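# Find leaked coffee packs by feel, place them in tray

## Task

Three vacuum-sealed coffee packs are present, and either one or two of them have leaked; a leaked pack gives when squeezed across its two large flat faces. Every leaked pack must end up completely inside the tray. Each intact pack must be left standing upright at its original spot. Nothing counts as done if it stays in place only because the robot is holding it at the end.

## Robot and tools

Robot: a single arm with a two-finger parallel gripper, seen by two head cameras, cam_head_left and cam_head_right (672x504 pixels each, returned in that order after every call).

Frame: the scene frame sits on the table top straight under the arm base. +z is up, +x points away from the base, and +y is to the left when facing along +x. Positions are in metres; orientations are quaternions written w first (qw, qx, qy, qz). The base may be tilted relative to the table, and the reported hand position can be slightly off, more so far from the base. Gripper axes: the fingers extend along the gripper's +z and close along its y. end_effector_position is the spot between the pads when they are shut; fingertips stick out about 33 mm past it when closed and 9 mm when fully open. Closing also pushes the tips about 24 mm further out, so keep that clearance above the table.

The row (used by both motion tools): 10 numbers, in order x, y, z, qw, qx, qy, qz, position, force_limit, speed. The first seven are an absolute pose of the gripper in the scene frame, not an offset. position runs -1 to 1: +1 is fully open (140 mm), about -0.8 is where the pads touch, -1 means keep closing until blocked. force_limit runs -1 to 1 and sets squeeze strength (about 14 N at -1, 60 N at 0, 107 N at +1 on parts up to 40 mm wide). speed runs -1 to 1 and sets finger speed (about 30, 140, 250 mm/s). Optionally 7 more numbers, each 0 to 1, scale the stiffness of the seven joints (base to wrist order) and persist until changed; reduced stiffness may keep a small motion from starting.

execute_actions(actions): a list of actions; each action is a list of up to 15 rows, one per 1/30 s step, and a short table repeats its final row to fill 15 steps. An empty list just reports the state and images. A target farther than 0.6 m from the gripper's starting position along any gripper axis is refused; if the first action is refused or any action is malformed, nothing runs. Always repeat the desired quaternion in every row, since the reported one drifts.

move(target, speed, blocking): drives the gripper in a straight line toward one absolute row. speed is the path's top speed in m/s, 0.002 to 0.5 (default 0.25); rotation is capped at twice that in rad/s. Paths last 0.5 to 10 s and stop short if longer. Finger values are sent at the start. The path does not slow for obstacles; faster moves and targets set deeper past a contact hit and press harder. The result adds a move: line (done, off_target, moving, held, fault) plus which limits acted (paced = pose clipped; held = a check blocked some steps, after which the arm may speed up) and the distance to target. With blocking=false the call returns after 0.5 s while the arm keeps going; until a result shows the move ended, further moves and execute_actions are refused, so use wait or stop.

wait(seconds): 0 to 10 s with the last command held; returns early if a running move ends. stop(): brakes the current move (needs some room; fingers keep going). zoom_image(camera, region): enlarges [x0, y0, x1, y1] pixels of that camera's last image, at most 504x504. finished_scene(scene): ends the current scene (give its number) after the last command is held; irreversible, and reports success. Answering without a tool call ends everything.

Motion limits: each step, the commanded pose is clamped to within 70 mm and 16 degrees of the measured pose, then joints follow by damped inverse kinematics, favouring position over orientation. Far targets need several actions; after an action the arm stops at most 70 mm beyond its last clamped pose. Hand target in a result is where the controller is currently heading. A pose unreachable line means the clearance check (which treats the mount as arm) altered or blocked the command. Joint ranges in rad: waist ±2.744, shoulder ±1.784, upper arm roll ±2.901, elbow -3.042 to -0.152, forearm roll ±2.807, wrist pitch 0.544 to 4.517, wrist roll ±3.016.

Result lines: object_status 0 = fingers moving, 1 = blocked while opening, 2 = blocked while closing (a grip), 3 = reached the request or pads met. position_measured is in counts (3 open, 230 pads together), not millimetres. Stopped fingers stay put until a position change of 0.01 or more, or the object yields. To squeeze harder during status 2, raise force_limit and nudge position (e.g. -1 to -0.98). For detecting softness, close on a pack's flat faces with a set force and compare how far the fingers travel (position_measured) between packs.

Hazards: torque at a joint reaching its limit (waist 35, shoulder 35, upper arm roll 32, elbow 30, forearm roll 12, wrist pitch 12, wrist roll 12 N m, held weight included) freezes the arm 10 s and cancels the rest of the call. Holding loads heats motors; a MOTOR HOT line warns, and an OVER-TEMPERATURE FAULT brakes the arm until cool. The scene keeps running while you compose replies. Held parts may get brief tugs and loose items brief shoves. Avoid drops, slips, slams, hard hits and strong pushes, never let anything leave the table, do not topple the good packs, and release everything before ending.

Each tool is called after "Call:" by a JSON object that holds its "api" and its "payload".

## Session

Call:
{"api": "execute_actions", "payload": {"actions": []}}

Scene clock: 0.00 s.
end_effector_position=(+0.6378, -0.0469, +0.1861) position_measured=3 object_status=3 end_effector_quat_wxyz=(+0.002, -0.295, +0.956, +0.001)
Joint positions: [-0.051  0.319 -0.056 -1.79   0.027  2.115  0.88 ]
Joint velocities: [-0.001 -0.    -0.     0.001  0.001 -0.    -0.001]
Hand target: +0.638, -0.047, +0.186; +0.002, -0.295, +0.956, +0.001
Joint stiffness scale: [1. 1. 1. 1. 1. 1. 1.]

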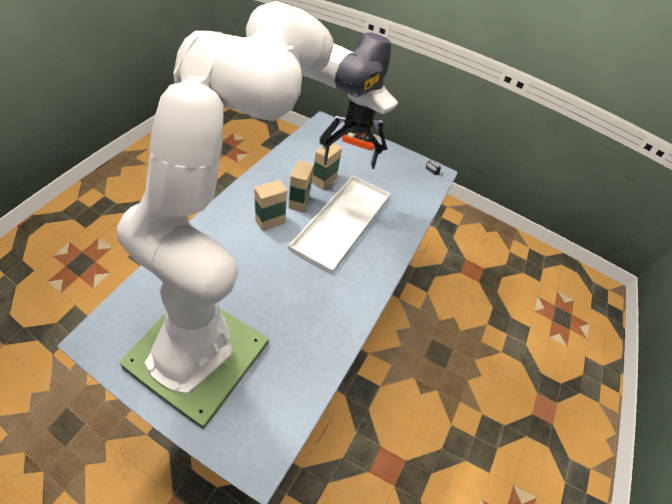

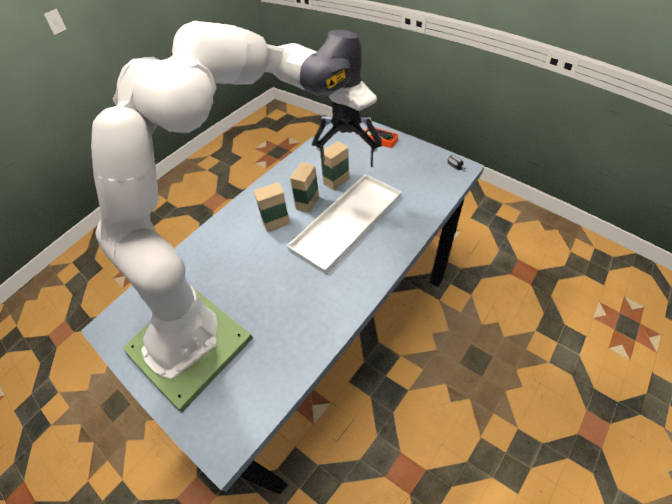

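Call:
{"api": "zoom_image", "payload": {"camera": "cam_head_left", "region": [240, 100, 400, 280]}}

Call:
{"api": "zoom_image", "payload": {"camera": "cam_head_right", "region": [240, 100, 420, 280]}}

Call:
{"api": "zoom_image", "payload": {"camera": "cam_head_left", "region": [40, 280, 300, 504]}}

Region (240, 100, 400, 280) of cam_head_left's 672x504 image, scaled by 2.800, with more detail than that image has.

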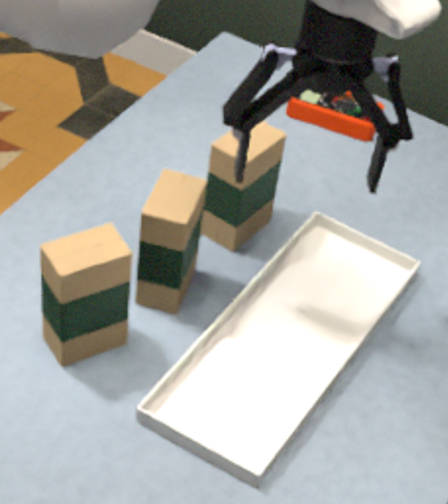

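Region (240, 100, 420, 280) of cam_head_right's 672x504 image, scaled by 2.800, with more detail than that image has.

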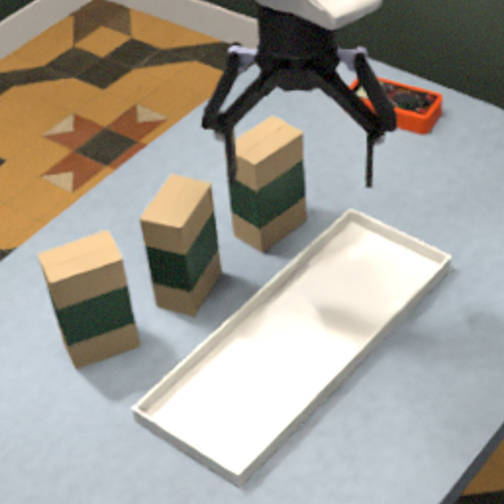

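Region (40, 280, 300, 504) of cam_head_left's 672x504 image, scaled by 1.938, with more detail than that image has; it fills the top 434 rows of this view, and the rest is white.

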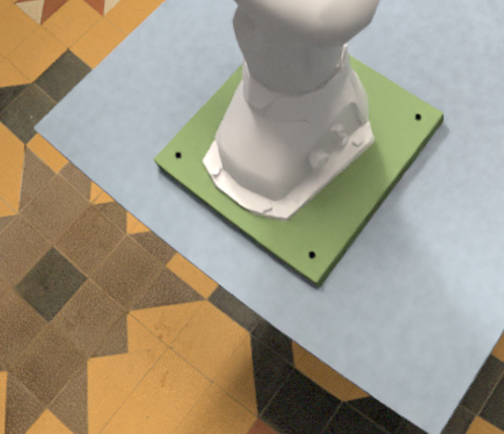

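Call:
{"api": "zoom_image", "payload": {"camera": "cam_head_left", "region": [245, 150, 325, 240]}}

Call:
{"api": "zoom_image", "payload": {"camera": "cam_head_left", "region": [285, 125, 365, 215]}}

Call:
{"api": "zoom_image", "payload": {"camera": "cam_head_right", "region": [285, 125, 365, 215]}}

Region (245, 150, 325, 240) of cam_head_left's 672x504 image, scaled by 5.600, with more detail than that image has.

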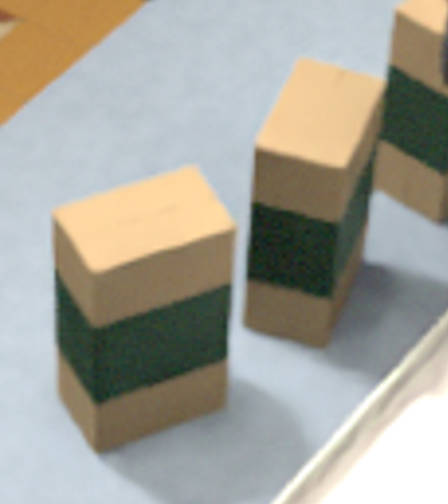

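Region (285, 125, 365, 215) of cam_head_left's 672x504 image, scaled by 5.600, with more detail than that image has.

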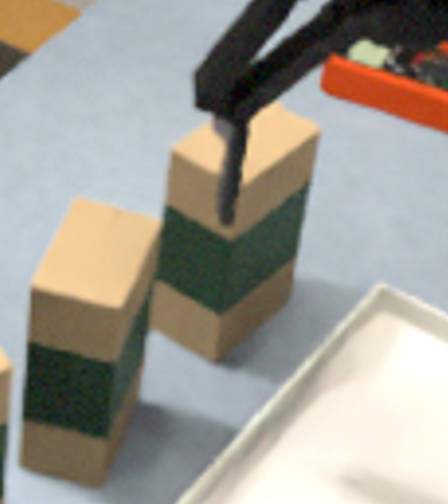

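Region (285, 125, 365, 215) of cam_head_right's 672x504 image, scaled by 5.600, with more detail than that image has.

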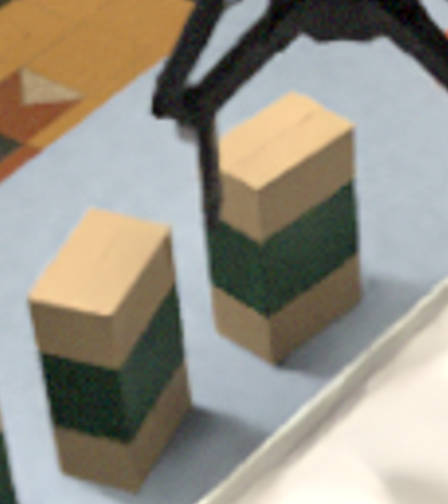

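Call:
{"api": "execute_actions", "payload": {"actions": [[[0.6374,-0.0462,0.1865,0,-0.294,0.956,0,1,-1,0.3],[0.6362,-0.0442,0.187,0,-0.2915,0.9566,0,1,-1,0.3],[0.6343,-0.041,0.1875,0,-0.287,0.958,0,1,-1,0.3],[0.6318,-0.0367,0.188,0,-0.2815,0.9596,0,1,-1,0.3],[0.6288,-0.0315,0.188,0,-0.275,0.9615,0,1,-1,0.3],[0.6252,-0.0256,0.188,0,-0.267,0.9637,0,1,-1,0.3],[0.6214,-0.019,0.188,0,-0.258,0.966,0,1,-1,0.3],[0.6171,-0.0118,0.188,0,-0.2487,0.9686,0,1,-1,0.3],[0.6127,-0.0042,0.188,0,-0.2385,0.971,0,1,-1,0.3],[0.6081,0.0036,0.188,0,-0.228,0.9736,0,1,-1,0.3],[0.6034,0.0116,0.188,0,-0.218,0.976,0,1,-1,0.3],[0.5987,0.0195,0.188,0,-0.207,0.978,0,1,-1,0.3],[0.5941,0.0273,0.188,0,-0.197,0.9804,0,1,-1,0.3],[0.5897,0.0349,0.188,0,-0.1865,0.9825,0,1,-1,0.3],[0.5854,0.0421,0.1872,0,-0.177,0.984,0,1,-1,0.3]],[[0.5816,0.0487,0.1849,0,-0.168,0.986,0,1,-1,0.3],[0.578,0.0546,0.1813,0,-0.160,0.987,0,1,-1,0.3],[0.575,0.0598,0.1766,0,-0.153,0.988,0,1,-1,0.3],[0.5725,0.064,0.1711,0,-0.147,0.989,0,1,-1,0.3],[0.5704,0.0673,0.1649,0,-0.143,0.990,0,1,-1,0.3],[0.5694,0.0693,0.1583,0,-0.140,0.990,0,1,-1,0.3],[0.569,0.070,0.1515,0,-0.139,0.990,0,1,-1,0.3],[0.569,0.070,0.1447,0,-0.139,0.990,0,0.5,-1,0.3],[0.569,0.070,0.1381,0,-0.139,0.990,0,0.5,-1,0.3],[0.569,0.070,0.1319,0,-0.139,0.990,0,0.5,-1,0.3],[0.569,0.070,0.1264,0,-0.139,0.990,0,0.5,-1,0.3],[0.569,0.070,0.1217,0,-0.139,0.990,0,0.5,-1,0.3],[0.569,0.070,0.1181,0,-0.139,0.990,0,0.5,-1,0.3],[0.569,0.070,0.1158,0,-0.139,0.990,0,0.5,-1,0.3],[0.569,0.070,0.115,0,-0.139,0.990,0,0.5,-1,0.3]]]}}

Call:
{"api": "execute_actions", "payload": {"actions": []}}

Call:
{"api": "zoom_image", "payload": {"camera": "cam_head_left", "region": [260, 130, 350, 230]}}

Call:
{"api": "zoom_image", "payload": {"camera": "cam_head_right", "region": [260, 130, 350, 230]}}

Scene clock: 121.00 s.
end_effector_position=(+0.5567, +0.0715, +0.1190) position_measured=65 object_status=0 end_effector_quat_wxyz=(-0.019, -0.184, +0.983, +0.009)
Joint positions: [ 0.151  0.221 -0.058 -2.111  0.039  2.295  1.294]
Joint velocities: [ 0.052  0.163 -0.051 -0.102 -0.     0.278  0.263]
Hand target: +0.568, +0.071, +0.116; -0.001, -0.142, +0.990, +0.005
Off the commanded pose: 0.013 m, 6 deg.
Joint stiffness scale: [1. 1. 1. 1. 1. 1. 1.]

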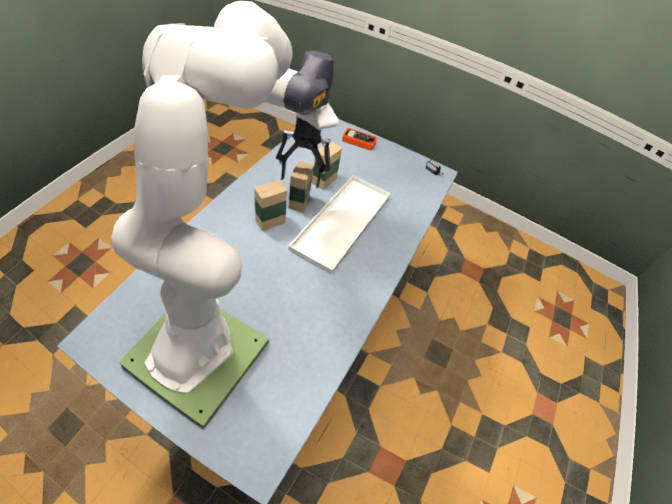

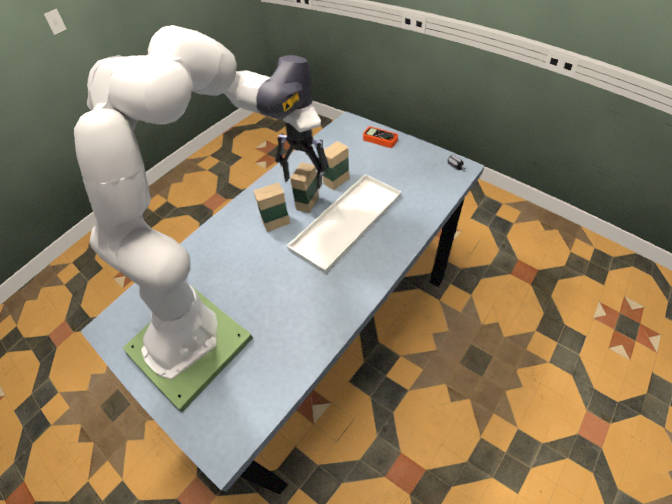

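Scene clock: 121.00 s.
end_effector_position=(+0.5567, +0.0715, +0.1190) position_measured=65 object_status=0 end_effector_quat_wxyz=(-0.019, -0.184, +0.983, +0.009)
Joint positions: [ 0.151  0.221 -0.058 -2.111  0.039  2.295  1.294]
Joint velocities: [ 0.052  0.163 -0.051 -0.102 -0.     0.278  0.263]
Hand target: +0.568, +0.071, +0.116; -0.001, -0.142, +0.990, +0.005
Off the commanded pose: 0.013 m, 6 deg.
Joint stiffness scale: [1. 1. 1. 1. 1. 1. 1.]

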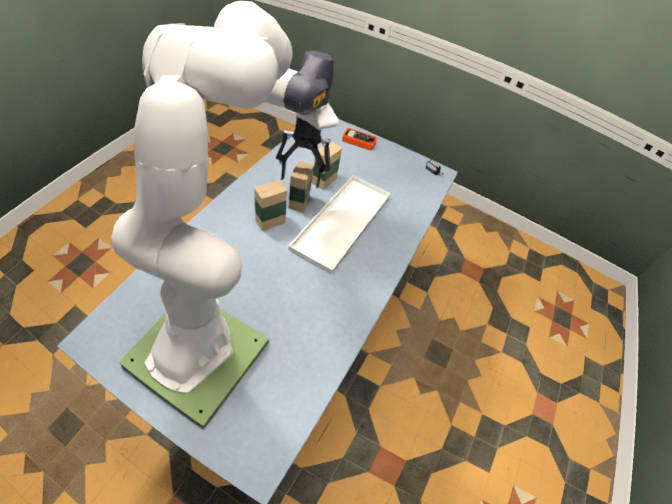

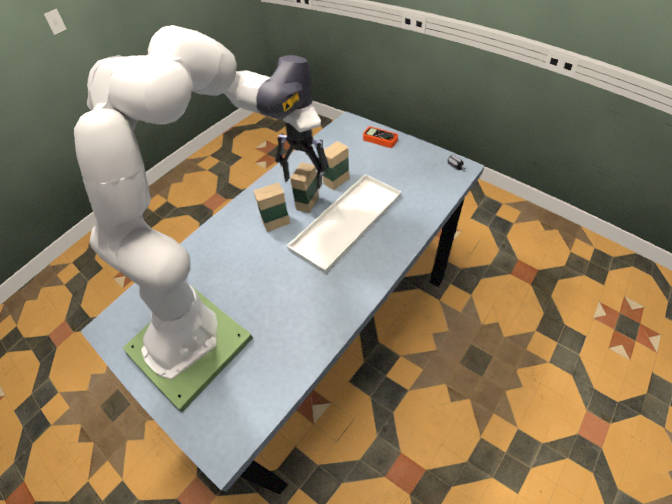

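Region (260, 130, 350, 230) of cam_head_left's 672x504 image, scaled by 5.040, with more detail than that image has; it fills the left 454 columns of this view, and the rest is white.

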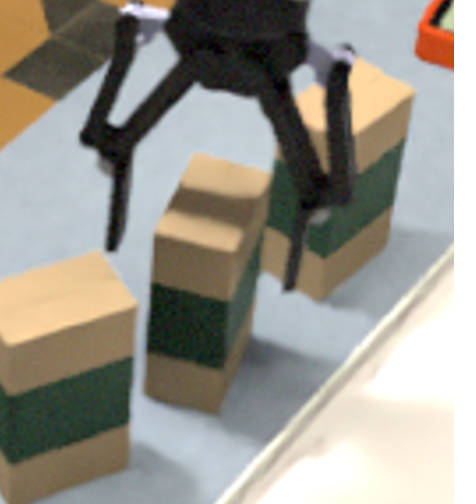

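Region (260, 130, 350, 230) of cam_head_right's 672x504 image, scaled by 5.040, with more detail than that image has; it fills the left 454 columns of this view, and the rest is white.

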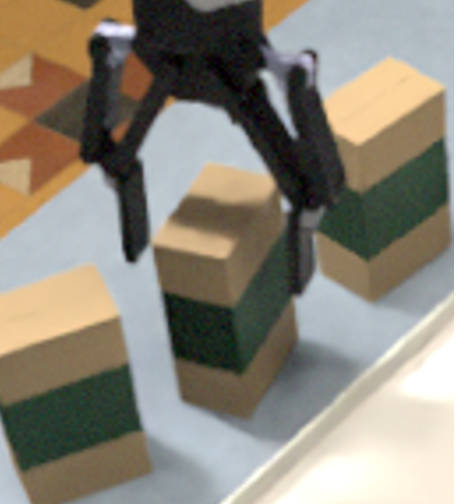

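Call:
{"api": "execute_actions", "payload": {"actions": []}}

Call:
{"api": "zoom_image", "payload": {"camera": "cam_head_left", "region": [260, 130, 350, 230]}}

Call:
{"api": "zoom_image", "payload": {"camera": "cam_head_right", "region": [260, 130, 350, 230]}}

Scene clock: 124.67 s.
end_effector_position=(+0.5673, +0.0716, +0.1158) position_measured=66 object_status=3 end_effector_quat_wxyz=(-0.002, -0.145, +0.989, +0.006)
Joint positions: [ 0.155  0.23  -0.062 -2.117  0.039  2.344  1.373]
Joint velocities: [ 0.001 -0.001  0.    -0.     0.002 -0.     0.001]
Hand target: +0.568, +0.071, +0.116; -0.001, -0.142, +0.990, +0.005
Off the commanded pose: 0.002 m, 1 deg.
Joint stiffness scale: [1. 1. 1. 1. 1. 1. 1.]

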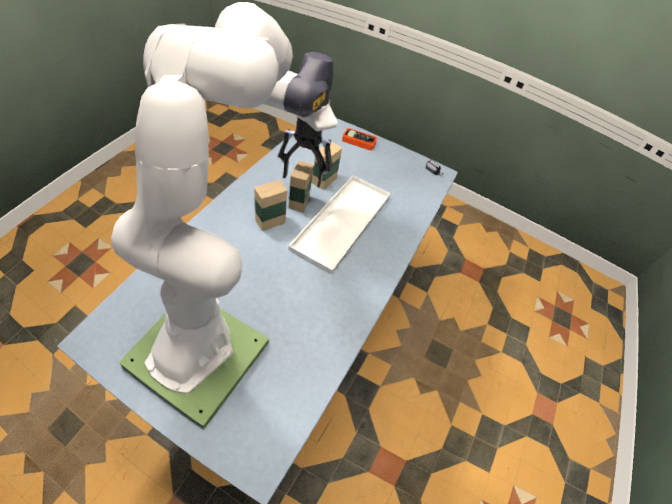

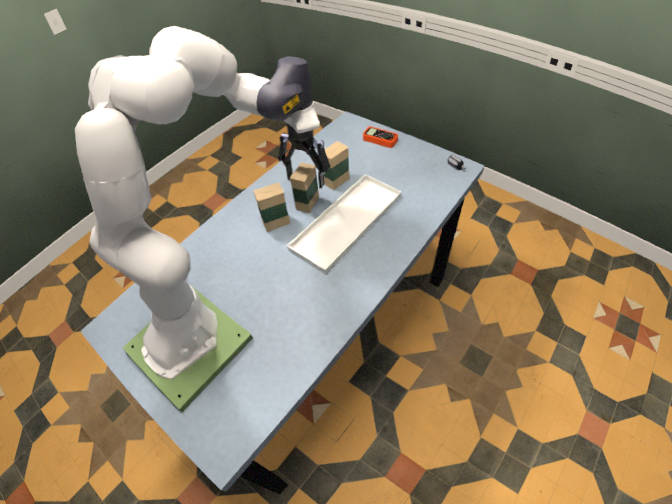

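Region (260, 130, 350, 230) of cam_head_left's 672x504 image, scaled by 5.040, with more detail than that image has; it fills the left 454 columns of this view, and the rest is white.

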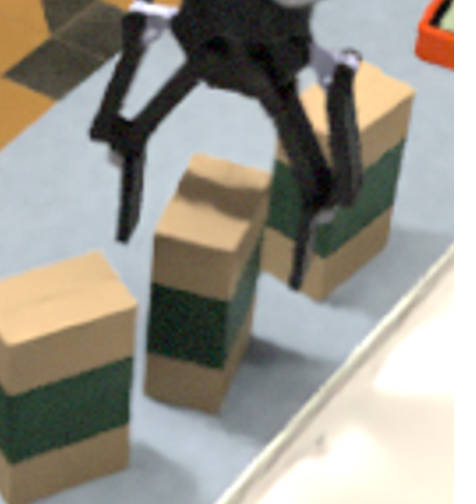

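Region (260, 130, 350, 230) of cam_head_right's 672x504 image, scaled by 5.040, with more detail than that image has; it fills the left 454 columns of this view, and the rest is white.

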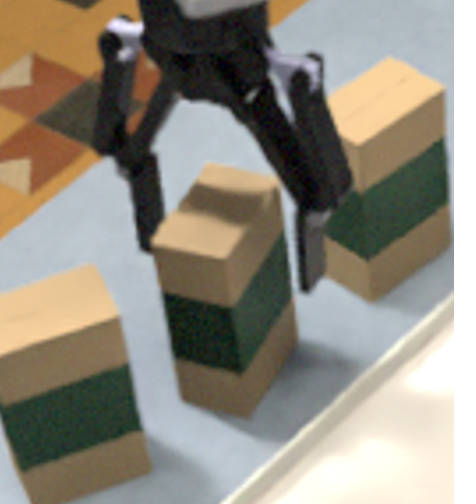

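Call:
{"api": "execute_actions", "payload": {"actions": [[[0.568,0.070,0.114,0,-0.139,0.990,0,0.1,-1,0],[0.568,0.070,0.112,0,-0.139,0.990,0,0.1,-1,0],[0.568,0.070,0.110,0,-0.139,0.990,0,0.1,-1,0],[0.568,0.070,0.108,0,-0.139,0.990,0,0.1,-1,0],[0.568,0.070,0.106,0,-0.139,0.990,0,0.1,-1,0],[0.568,0.070,0.104,0,-0.139,0.990,0,0.1,-1,0],[0.568,0.070,0.1025,0,-0.139,0.990,0,0.1,-1,0],[0.568,0.070,0.101,0,-0.139,0.990,0,0.1,-1,0],[0.568,0.070,0.101,0,-0.139,0.990,0,0.1,-1,0],[0.568,0.070,0.101,0,-0.139,0.990,0,-1,-1,-0.4]],[[0.568,0.070,0.101,0,-0.139,0.990,0,-1,-1,-0.4]]]}}

Call:
{"api": "zoom_image", "payload": {"camera": "cam_head_left", "region": [260, 130, 350, 230]}}

Call:
{"api": "zoom_image", "payload": {"camera": "cam_head_right", "region": [260, 130, 350, 230]}}

Scene clock: 138.90 s.
end_effector_position=(+0.5676, +0.0712, +0.1022) position_measured=154 object_status=2 end_effector_quat_wxyz=(-0.001, -0.141, +0.990, +0.001)
Joint positions: [ 0.159  0.252 -0.064 -2.127  0.03   2.379  1.389]
Joint velocities: [ 0.002 -0.    -0.002  0.001 -0.001  0.     0.003]
Hand target: +0.568, +0.070, +0.101; -0.000, -0.139, +0.990, +0.000
Off the commanded pose: 0.002 m, 0 deg.
Joint stiffness scale: [1. 1. 1. 1. 1. 1. 1.]

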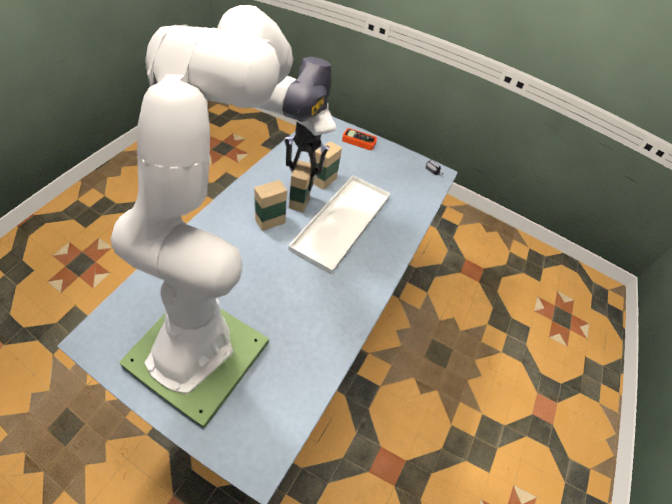

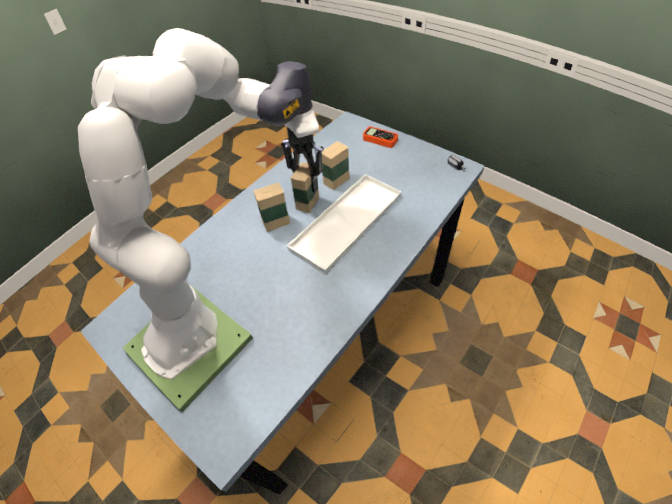

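Region (260, 130, 350, 230) of cam_head_left's 672x504 image, scaled by 5.040, with more detail than that image has; it fills the left 454 columns of this view, and the rest is white.

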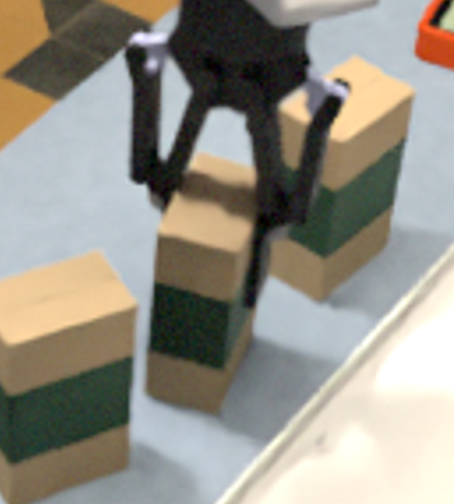

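Region (260, 130, 350, 230) of cam_head_right's 672x504 image, scaled by 5.040, with more detail than that image has; it fills the left 454 columns of this view, and the rest is white.

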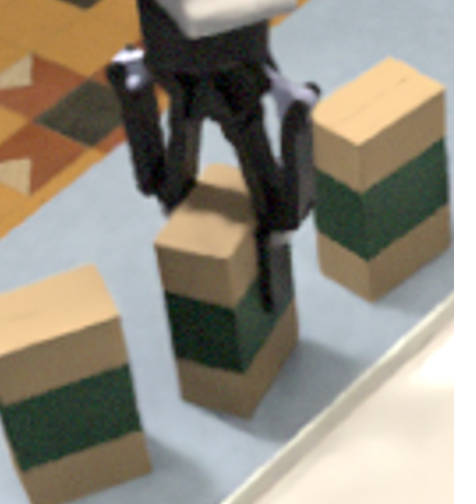

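Call:
{"api": "execute_actions", "payload": {"actions": [[[0.568,0.070,0.101,0,-0.139,0.990,0,-0.98,0.3,-0.4]]]}}

Scene clock: 141.83 s.
end_effector_position=(+0.5680, +0.0712, +0.1024) position_measured=158 object_status=2 end_effector_quat_wxyz=(-0.000, -0.141, +0.990, +0.001)
Joint positions: [ 0.159  0.251 -0.064 -2.127  0.029  2.38   1.39 ]
Joint velocities: [-0.001 -0.    -0.    -0.     0.    -0.     0.001]
Hand target: +0.568, +0.070, +0.101; -0.000, -0.139, +0.990, +0.000
Off the commanded pose: 0.002 m, 0 deg.
Joint stiffness scale: [1. 1. 1. 1. 1. 1. 1.]

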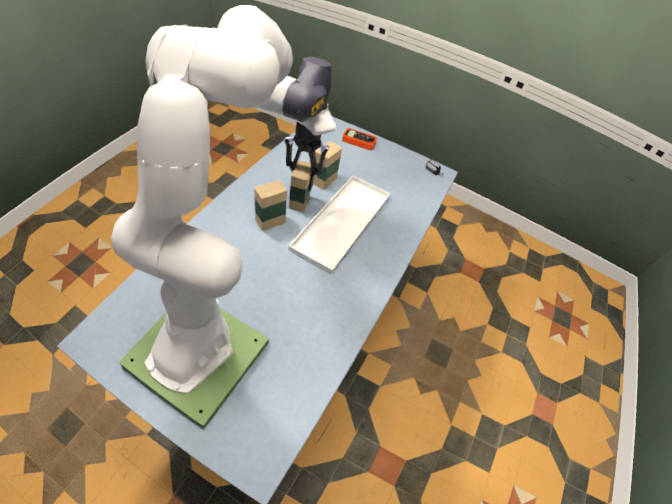

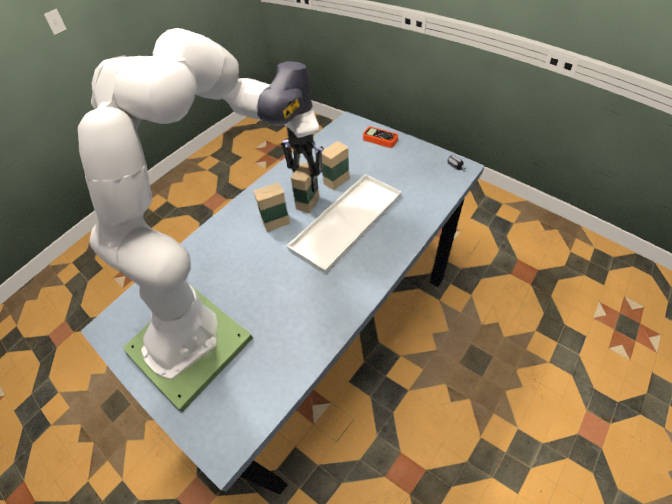

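Call:
{"api": "execute_actions", "payload": {"actions": [[[0.568,0.070,0.101,0,-0.139,0.990,0,0.5,-1,0.6],[0.568,0.070,0.101,0,-0.139,0.990,0,0.5,-1,0.6],[0.568,0.070,0.101,0,-0.139,0.990,0,0.5,-1,0.6],[0.568,0.070,0.102,0,-0.139,0.990,0,0.5,-1,0.6],[0.568,0.070,0.105,0,-0.139,0.990,0,0.5,-1,0.6],[0.568,0.070,0.1095,0,-0.139,0.990,0,0.5,-1,0.6],[0.568,0.070,0.1154,0,-0.139,0.990,0,0.5,-1,0.6],[0.568,0.070,0.1223,0,-0.139,0.990,0,0.5,-1,0.6],[0.568,0.070,0.1301,0,-0.139,0.990,0,0.5,-1,0.6],[0.568,0.070,0.1384,0,-0.139,0.990,0,0.5,-1,0.6],[0.568,0.070,0.147,0,-0.139,0.990,0,0.5,-1,0.6],[0.568,0.070,0.1556,0,-0.139,0.990,0,0.5,-1,0.6],[0.568,0.070,0.1639,0,-0.139,0.990,0,0.5,-1,0.6],[0.5687,0.0699,0.1717,0,-0.138,0.990,0,0.5,-1,0.6],[0.5709,0.0698,0.1786,0,-0.135,0.991,0,0.5,-1,0.6]],[[0.5743,0.0695,0.1845,0,-0.130,0.992,0,0.5,-1,0.6],[0.5789,0.0692,0.189,0,-0.123,0.992,0,0.5,-1,0.6],[0.5845,0.0688,0.192,0,-0.115,0.993,0,0.5,-1,0.6],[0.5909,0.0683,0.193,0,-0.105,0.994,0,0.5,-1,0.6],[0.5982,0.0677,0.193,0,-0.095,0.995,0,0.5,-1,0.6],[0.6061,0.0672,0.193,0,-0.083,0.997,0,0.5,-1,0.6],[0.6145,0.0665,0.193,0,-0.071,0.997,0,0.5,-1,0.6],[0.6233,0.0659,0.193,0,-0.058,0.998,0,0.5,-1,0.6],[0.6323,0.0652,0.193,0,-0.044,0.999,0,0.5,-1,0.6],[0.6415,0.0645,0.193,0,-0.031,1,0,0.5,-1,0.6],[0.6507,0.0638,0.193,0,-0.017,1,0,0.5,-1,0.6],[0.6597,0.0631,0.193,0,-0.003,1,0,0.5,-1,0.6],[0.6685,0.0625,0.193,0,0.010,1,0,0.5,-1,0.6],[0.6769,0.0618,0.193,0,0.022,1,0,0.5,-1,0.6],[0.6847,0.0613,0.193,0,0.034,0.999,0,0.5,-1,0.6]],[[0.6921,0.0607,0.192,0,0.044,0.999,0,0.5,-1,0.6],[0.6985,0.0602,0.1892,0,0.054,0.999,0,0.5,-1,0.6],[0.7041,0.0598,0.1849,0,0.062,0.998,0,0.5,-1,0.6],[0.7087,0.0595,0.1793,0,0.069,0.998,0,0.5,-1,0.6],[0.7121,0.0592,0.1728,0,0.074,0.997,0,0.5,-1,0.6],[0.7143,0.0591,0.1655,0,0.077,0.997,0,0.5,-1,0.6],[0.715,0.059,0.1579,0,0.078,0.997,0,0.5,-1,0.6],[0.715,0.059,0.1501,0,0.078,0.997,0,0.5,-1,0.6],[0.715,0.059,0.1425,0,0.078,0.997,0,0.5,-1,0.6],[0.715,0.059,0.1352,0,0.078,0.997,0,0.5,-1,0.6],[0.715,0.059,0.1287,0,0.078,0.997,0,0.5,-1,0.6],[0.715,0.059,0.1231,0,0.078,0.997,0,0.5,-1,0.6],[0.715,0.059,0.1188,0,0.078,0.997,0,0.5,-1,0.6],[0.715,0.059,0.116,0,0.078,0.997,0,0.5,-1,0.6],[0.715,0.059,0.115,0,0.078,0.997,0,0.5,-1,0.6]]]}}

Scene clock: 177.83 s.
end_effector_position=(+0.7101, +0.0585, +0.1186) position_measured=66 object_status=3 end_effector_quat_wxyz=(-0.007, +0.052, +0.999, -0.001)
Joint positions: [ 0.169  0.644 -0.146 -1.457  0.103  2.081  1.7  ]
Joint velocities: [ 0.02   0.212 -0.017 -0.001  0.056  0.081  0.138]
Hand target: +0.716, +0.059, +0.115; -0.001, +0.078, +0.997, +0.001
Off the commanded pose: 0.006 m, 3 deg.
Joint stiffness scale: [1. 1. 1. 1. 1. 1. 1.]

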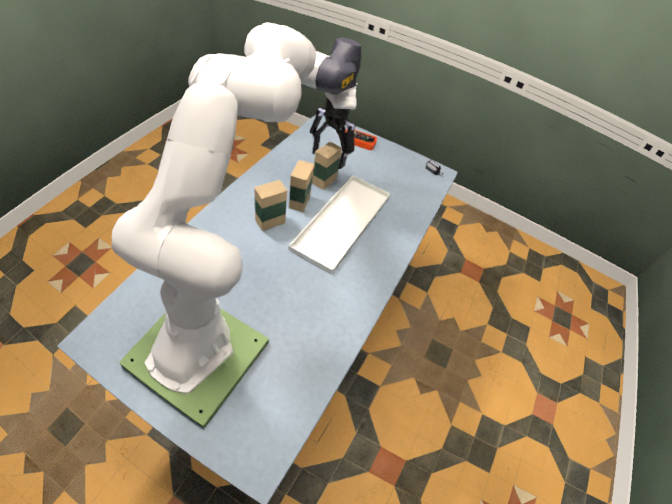

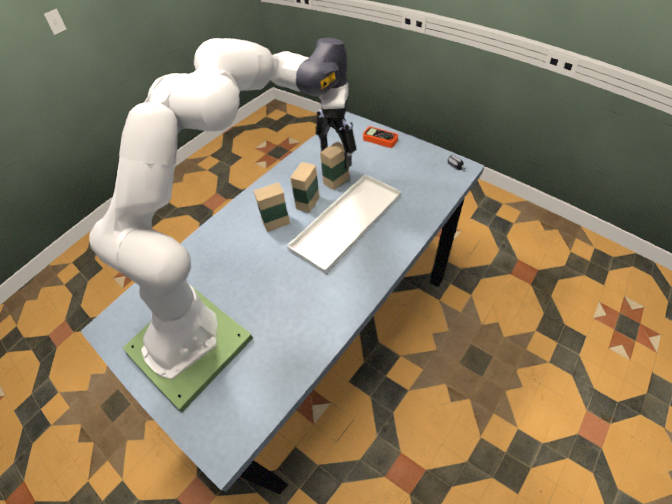

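Call:
{"api": "execute_actions", "payload": {"actions": []}}

Call:
{"api": "zoom_image", "payload": {"camera": "cam_head_left", "region": [280, 110, 380, 220]}}

Call:
{"api": "zoom_image", "payload": {"camera": "cam_head_right", "region": [285, 110, 385, 220]}}

Scene clock: 181.77 s.
end_effector_position=(+0.7136, +0.0593, +0.1131) position_measured=66 object_status=3 end_effector_quat_wxyz=(-0.004, +0.075, +0.997, +0.001)
Joint positions: [ 0.171  0.655 -0.149 -1.455  0.11   2.097  1.742]
Joint velocities: [ 0.001 -0.     0.    -0.     0.002  0.001  0.001]
Hand target: +0.716, +0.059, +0.115; -0.001, +0.078, +0.997, +0.001
Off the commanded pose: 0.002 m, 1 deg.
Joint stiffness scale: [1. 1. 1. 1. 1. 1. 1.]

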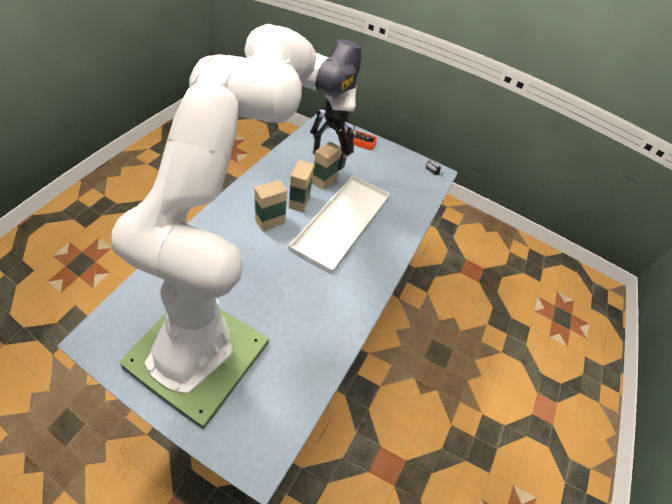

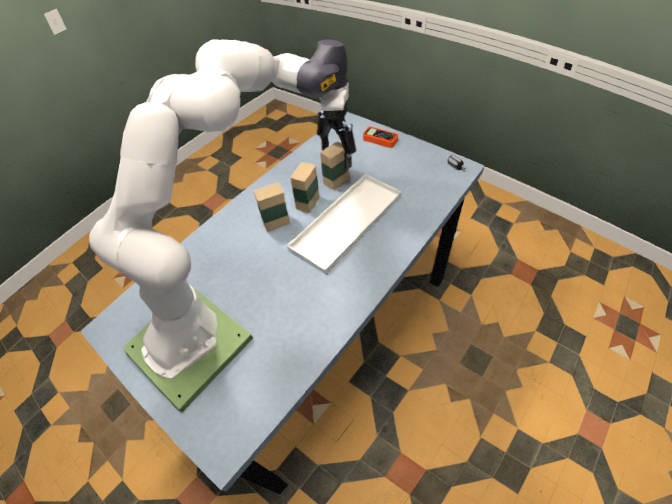

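Region (280, 110, 380, 220) of cam_head_left's 672x504 image, scaled by 4.582, with more detail than that image has; it fills the left 458 columns of this view, and the rest is white.

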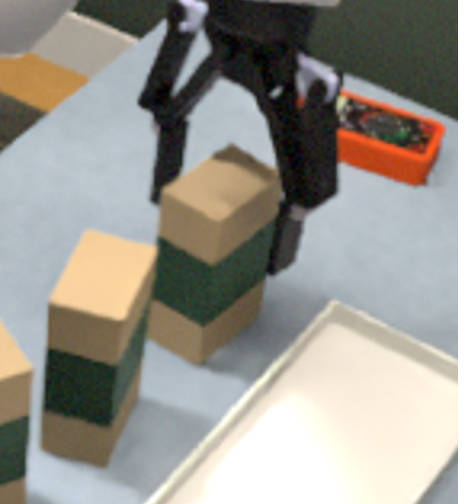

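Region (285, 110, 385, 220) of cam_head_right's 672x504 image, scaled by 4.582, with more detail than that image has; it fills the left 458 columns of this view, and the rest is white.

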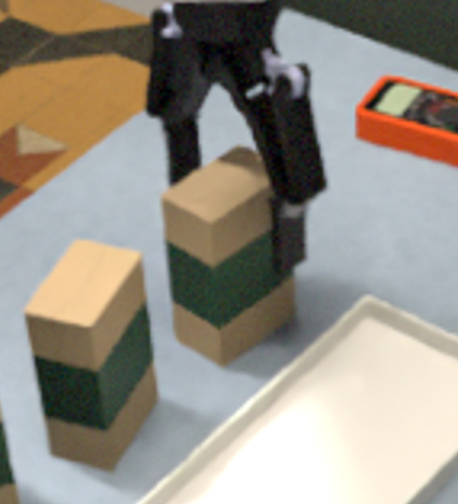

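Call:
{"api": "execute_actions", "payload": {"actions": [[[0.714,0.0585,0.113,0,0.078,0.997,0,0.1,0.3,0],[0.7135,0.058,0.1115,0,0.078,0.997,0,0.1,0.3,0],[0.713,0.0575,0.110,0,0.078,0.997,0,0.1,0.3,0],[0.7125,0.057,0.108,0,0.078,0.997,0,0.1,0.3,0],[0.712,0.0565,0.106,0,0.078,0.997,0,0.1,0.3,0],[0.7115,0.056,0.105,0,0.078,0.997,0,0.1,0.3,0],[0.711,0.056,0.104,0,0.078,0.997,0,0.1,0.3,0],[0.711,0.056,0.103,0,0.078,0.997,0,0.1,0.3,0],[0.711,0.056,0.103,0,0.078,0.997,0,0.1,0.3,0],[0.711,0.056,0.103,0,0.078,0.997,0,-1,0.3,-0.4]],[[0.711,0.056,0.103,0,0.078,0.997,0,-1,0.3,-0.4]]]}}

Call:
{"api": "zoom_image", "payload": {"camera": "cam_head_left", "region": [280, 110, 380, 220]}}

Call:
{"api": "zoom_image", "payload": {"camera": "cam_head_right", "region": [285, 110, 385, 220]}}

Scene clock: 199.70 s.
end_effector_position=(+0.7112, +0.0573, +0.1047) position_measured=188 object_status=2 end_effector_quat_wxyz=(-0.000, +0.076, +0.997, +0.000)
Joint positions: [ 0.171  0.65  -0.149 -1.489  0.11   2.133  1.742]
Joint velocities: [ 0.001 -0.001 -0.001 -0.    -0.    -0.001 -0.   ]
Hand target: +0.711, +0.056, +0.103; -0.000, +0.078, +0.997, +0.000
Off the commanded pose: 0.002 m, 0 deg.
Joint stiffness scale: [1. 1. 1. 1. 1. 1. 1.]

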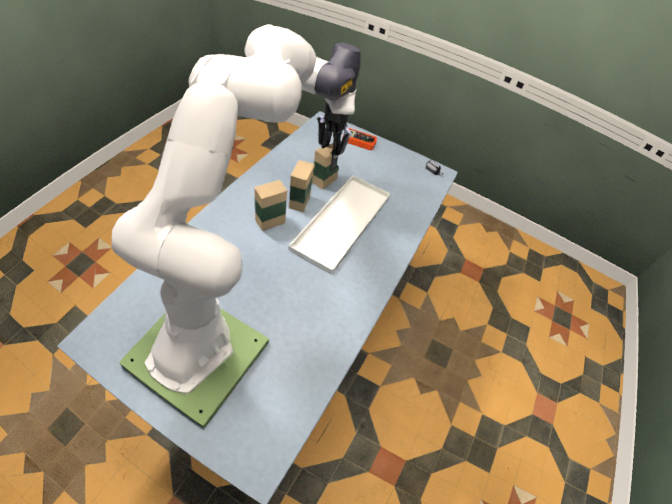

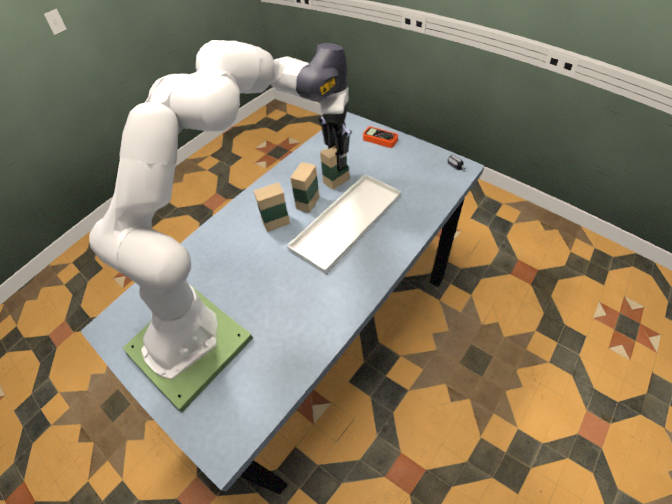

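Region (280, 110, 380, 220) of cam_head_left's 672x504 image, scaled by 4.582, with more detail than that image has; it fills the left 458 columns of this view, and the rest is white.

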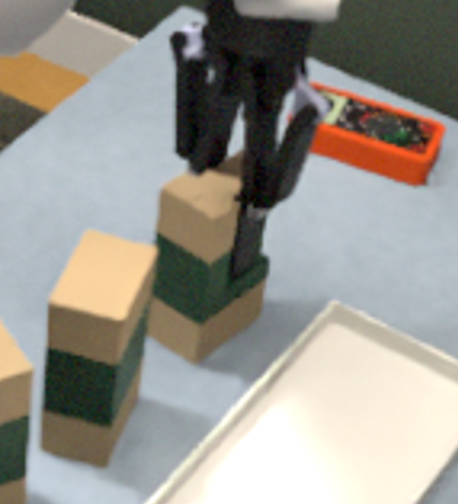

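Region (285, 110, 385, 220) of cam_head_right's 672x504 image, scaled by 4.582, with more detail than that image has; it fills the left 458 columns of this view, and the rest is white.

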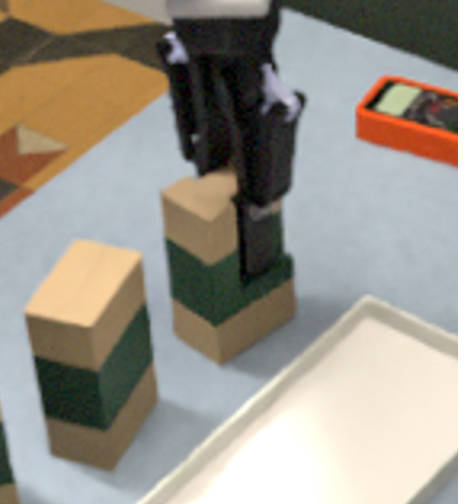

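Call:
{"api": "execute_actions", "payload": {"actions": [[[0.711,0.056,0.1037,0,0.078,0.997,0,-1,0.3,-0.4],[0.711,0.056,0.1058,0,0.078,0.997,0,-1,0.3,-0.4],[0.711,0.056,0.1089,0,0.078,0.997,0,-1,0.3,-0.4],[0.711,0.056,0.113,0,0.078,0.997,0,-1,0.3,-0.4],[0.711,0.056,0.1178,0,0.078,0.997,0,-1,0.3,-0.4],[0.711,0.056,0.1231,0,0.078,0.997,0,-1,0.3,-0.4],[0.711,0.056,0.1287,0,0.078,0.997,0,-1,0.3,-0.4],[0.711,0.056,0.1344,0,0.078,0.997,0,-1,0.3,-0.4],[0.7107,0.0555,0.1399,0,0.079,0.997,0,-1,0.3,-0.4],[0.7098,0.054,0.1452,0,0.081,0.997,0,-1,0.3,-0.4],[0.7085,0.0516,0.150,0,0.083,0.997,0,-1,0.3,-0.4],[0.7066,0.0483,0.1541,0,0.087,0.996,0,-1,0.3,-0.4],[0.7043,0.0443,0.1572,0,0.091,0.996,0,-1,0.3,-0.4],[0.7015,0.0396,0.1593,0,0.097,0.995,0,-1,0.3,-0.4],[0.6984,0.0342,0.160,0,0.102,0.995,0,-1,0.3,-0.4]],[[0.695,0.0283,0.160,0,0.109,0.994,0,-1,0.3,-0.4],[0.6913,0.0219,0.160,0,0.116,0.993,0,-1,0.3,-0.4],[0.6874,0.0151,0.160,0,0.123,0.992,0,-1,0.3,-0.4],[0.6832,0.0078,0.160,0,0.131,0.991,0,-1,0.3,-0.4],[0.679,0.0004,0.160,0,0.139,0.990,0,-1,0.3,-0.4],[0.6746,-0.0072,0.160,0,0.148,0.989,0,-1,0.3,-0.4],[0.670,-0.0151,0.160,0,0.156,0.988,0,-1,0.3,-0.4],[0.6655,-0.023,0.160,0,0.165,0.986,0,-1,0.3,-0.4],[0.661,-0.0309,0.160,0,0.174,0.985,0,-1,0.3,-0.4],[0.6564,-0.0388,0.160,0,0.182,0.983,0,-1,0.3,-0.4],[0.652,-0.0464,0.160,0,0.190,0.982,0,-1,0.3,-0.4],[0.6478,-0.0538,0.160,0,0.1985,0.980,0,-1,0.3,-0.4],[0.6436,-0.0611,0.160,0,0.206,0.979,0,-1,0.3,-0.4],[0.6397,-0.0679,0.160,0,0.214,0.977,0,-1,0.3,-0.4],[0.6359,-0.0744,0.160,0,0.221,0.975,0,-1,0.3,-0.4]],[[0.6326,-0.0802,0.160,0,0.227,0.974,0,-1,0.3,-0.4],[0.6295,-0.0856,0.160,0,0.233,0.972,0,-1,0.3,-0.4],[0.6267,-0.0903,0.1593,0,0.238,0.971,0,-1,0.3,-0.4],[0.6245,-0.0943,0.1573,0,0.242,0.970,0,-1,0.3,-0.4],[0.6225,-0.0976,0.1543,0,0.2455,0.969,0,-1,0.3,-0.4],[0.6212,-0.0999,0.1505,0,0.248,0.969,0,-1,0.3,-0.4],[0.6203,-0.1015,0.1461,0,0.250,0.968,0,-1,0.3,-0.4],[0.62,-0.102,0.1414,0,0.250,0.968,0,-1,0.3,-0.4],[0.62,-0.102,0.1366,0,0.250,0.968,0,-1,0.3,-0.4],[0.62,-0.102,0.1319,0,0.250,0.968,0,-1,0.3,-0.4],[0.62,-0.102,0.1275,0,0.250,0.968,0,-1,0.3,-0.4],[0.62,-0.102,0.1237,0,0.250,0.968,0,-1,0.3,-0.4],[0.62,-0.102,0.1207,0,0.250,0.968,0,-1,0.3,-0.4],[0.62,-0.102,0.1187,0,0.250,0.968,0,-1,0.3,-0.4],[0.62,-0.102,0.118,0,0.250,0.968,0,-1,0.3,-0.4]]]}}

Call:
{"api": "execute_actions", "payload": {"actions": []}}

Call:
{"api": "zoom_image", "payload": {"camera": "cam_head_left", "region": [280, 120, 410, 280]}}

Call:
{"api": "zoom_image", "payload": {"camera": "cam_head_right", "region": [280, 120, 410, 280]}}

Scene clock: 256.17 s.
end_effector_position=(+0.6123, -0.1024, +0.1204) position_measured=188 object_status=2 end_effector_quat_wxyz=(-0.013, +0.245, +0.969, -0.003)
Joint positions: [ 0.083  0.385 -0.298 -1.886  0.139  2.227  1.81 ]
Joint velocities: [-0.001  0.134  0.006 -0.073  0.052  0.171  0.001]
Hand target: +0.620, -0.102, +0.118; -0.001, +0.250, +0.968, -0.000
Off the commanded pose: 0.008 m, 2 deg.
Joint stiffness scale: [1. 1. 1. 1. 1. 1. 1.]

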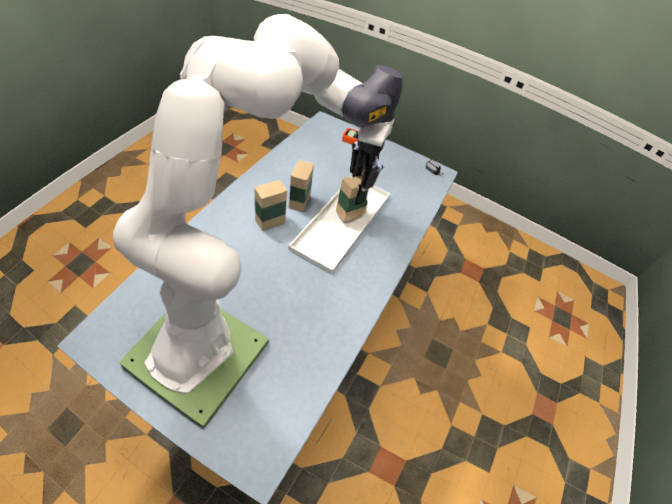

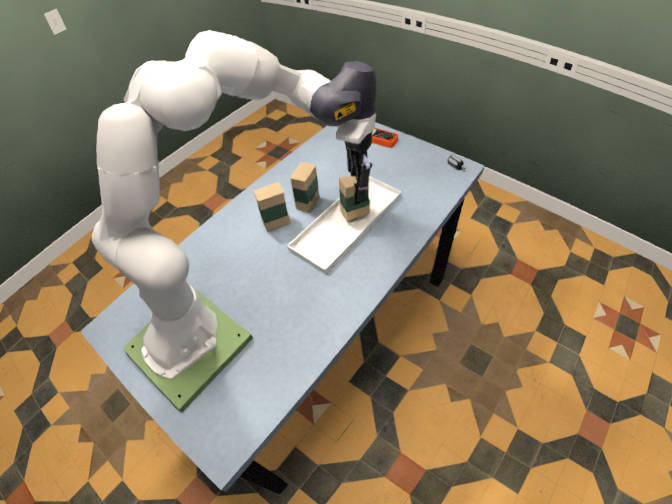

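Scene clock: 256.17 s.
end_effector_position=(+0.6123, -0.1024, +0.1204) position_measured=188 object_status=2 end_effector_quat_wxyz=(-0.013, +0.245, +0.969, -0.003)
Joint positions: [ 0.083  0.385 -0.298 -1.886  0.139  2.227  1.81 ]
Joint velocities: [-0.001  0.134  0.006 -0.073  0.052  0.171  0.001]
Hand target: +0.620, -0.102, +0.118; -0.001, +0.250, +0.968, -0.000
Off the commanded pose: 0.008 m, 2 deg.
Joint stiffness scale: [1. 1. 1. 1. 1. 1. 1.]

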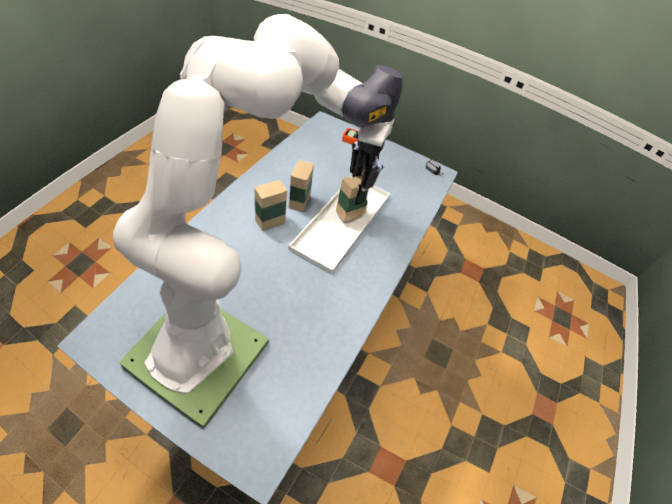

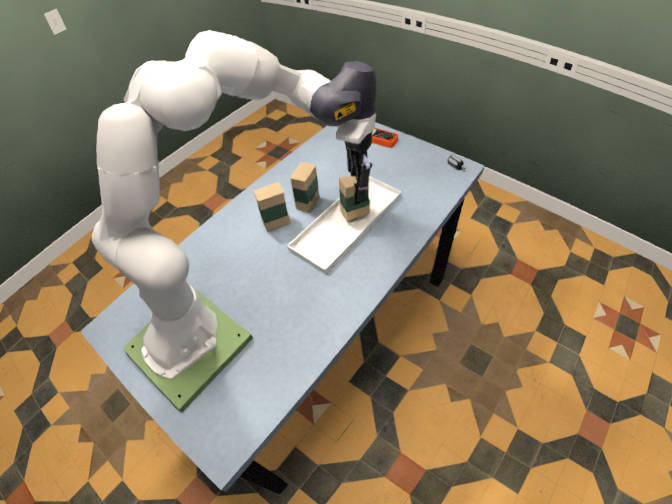

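Region (280, 120, 410, 280) of cam_head_left's 672x504 image, scaled by 3.150, with more detail than that image has; it fills the left 410 columns of this view, and the rest is white.

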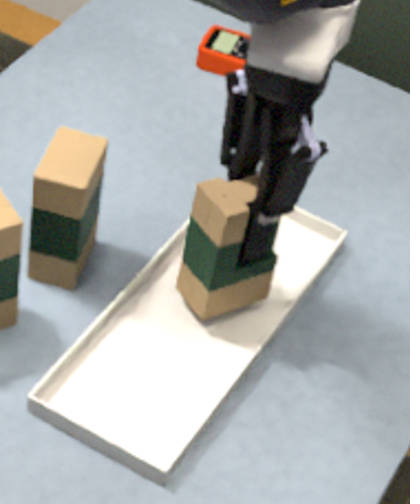

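Region (280, 120, 410, 280) of cam_head_right's 672x504 image, scaled by 3.150, with more detail than that image has; it fills the left 410 columns of this view, and the rest is white.

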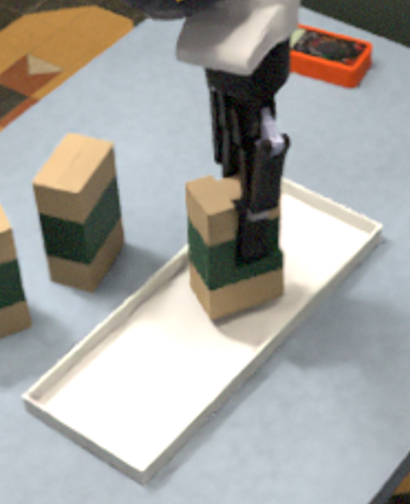

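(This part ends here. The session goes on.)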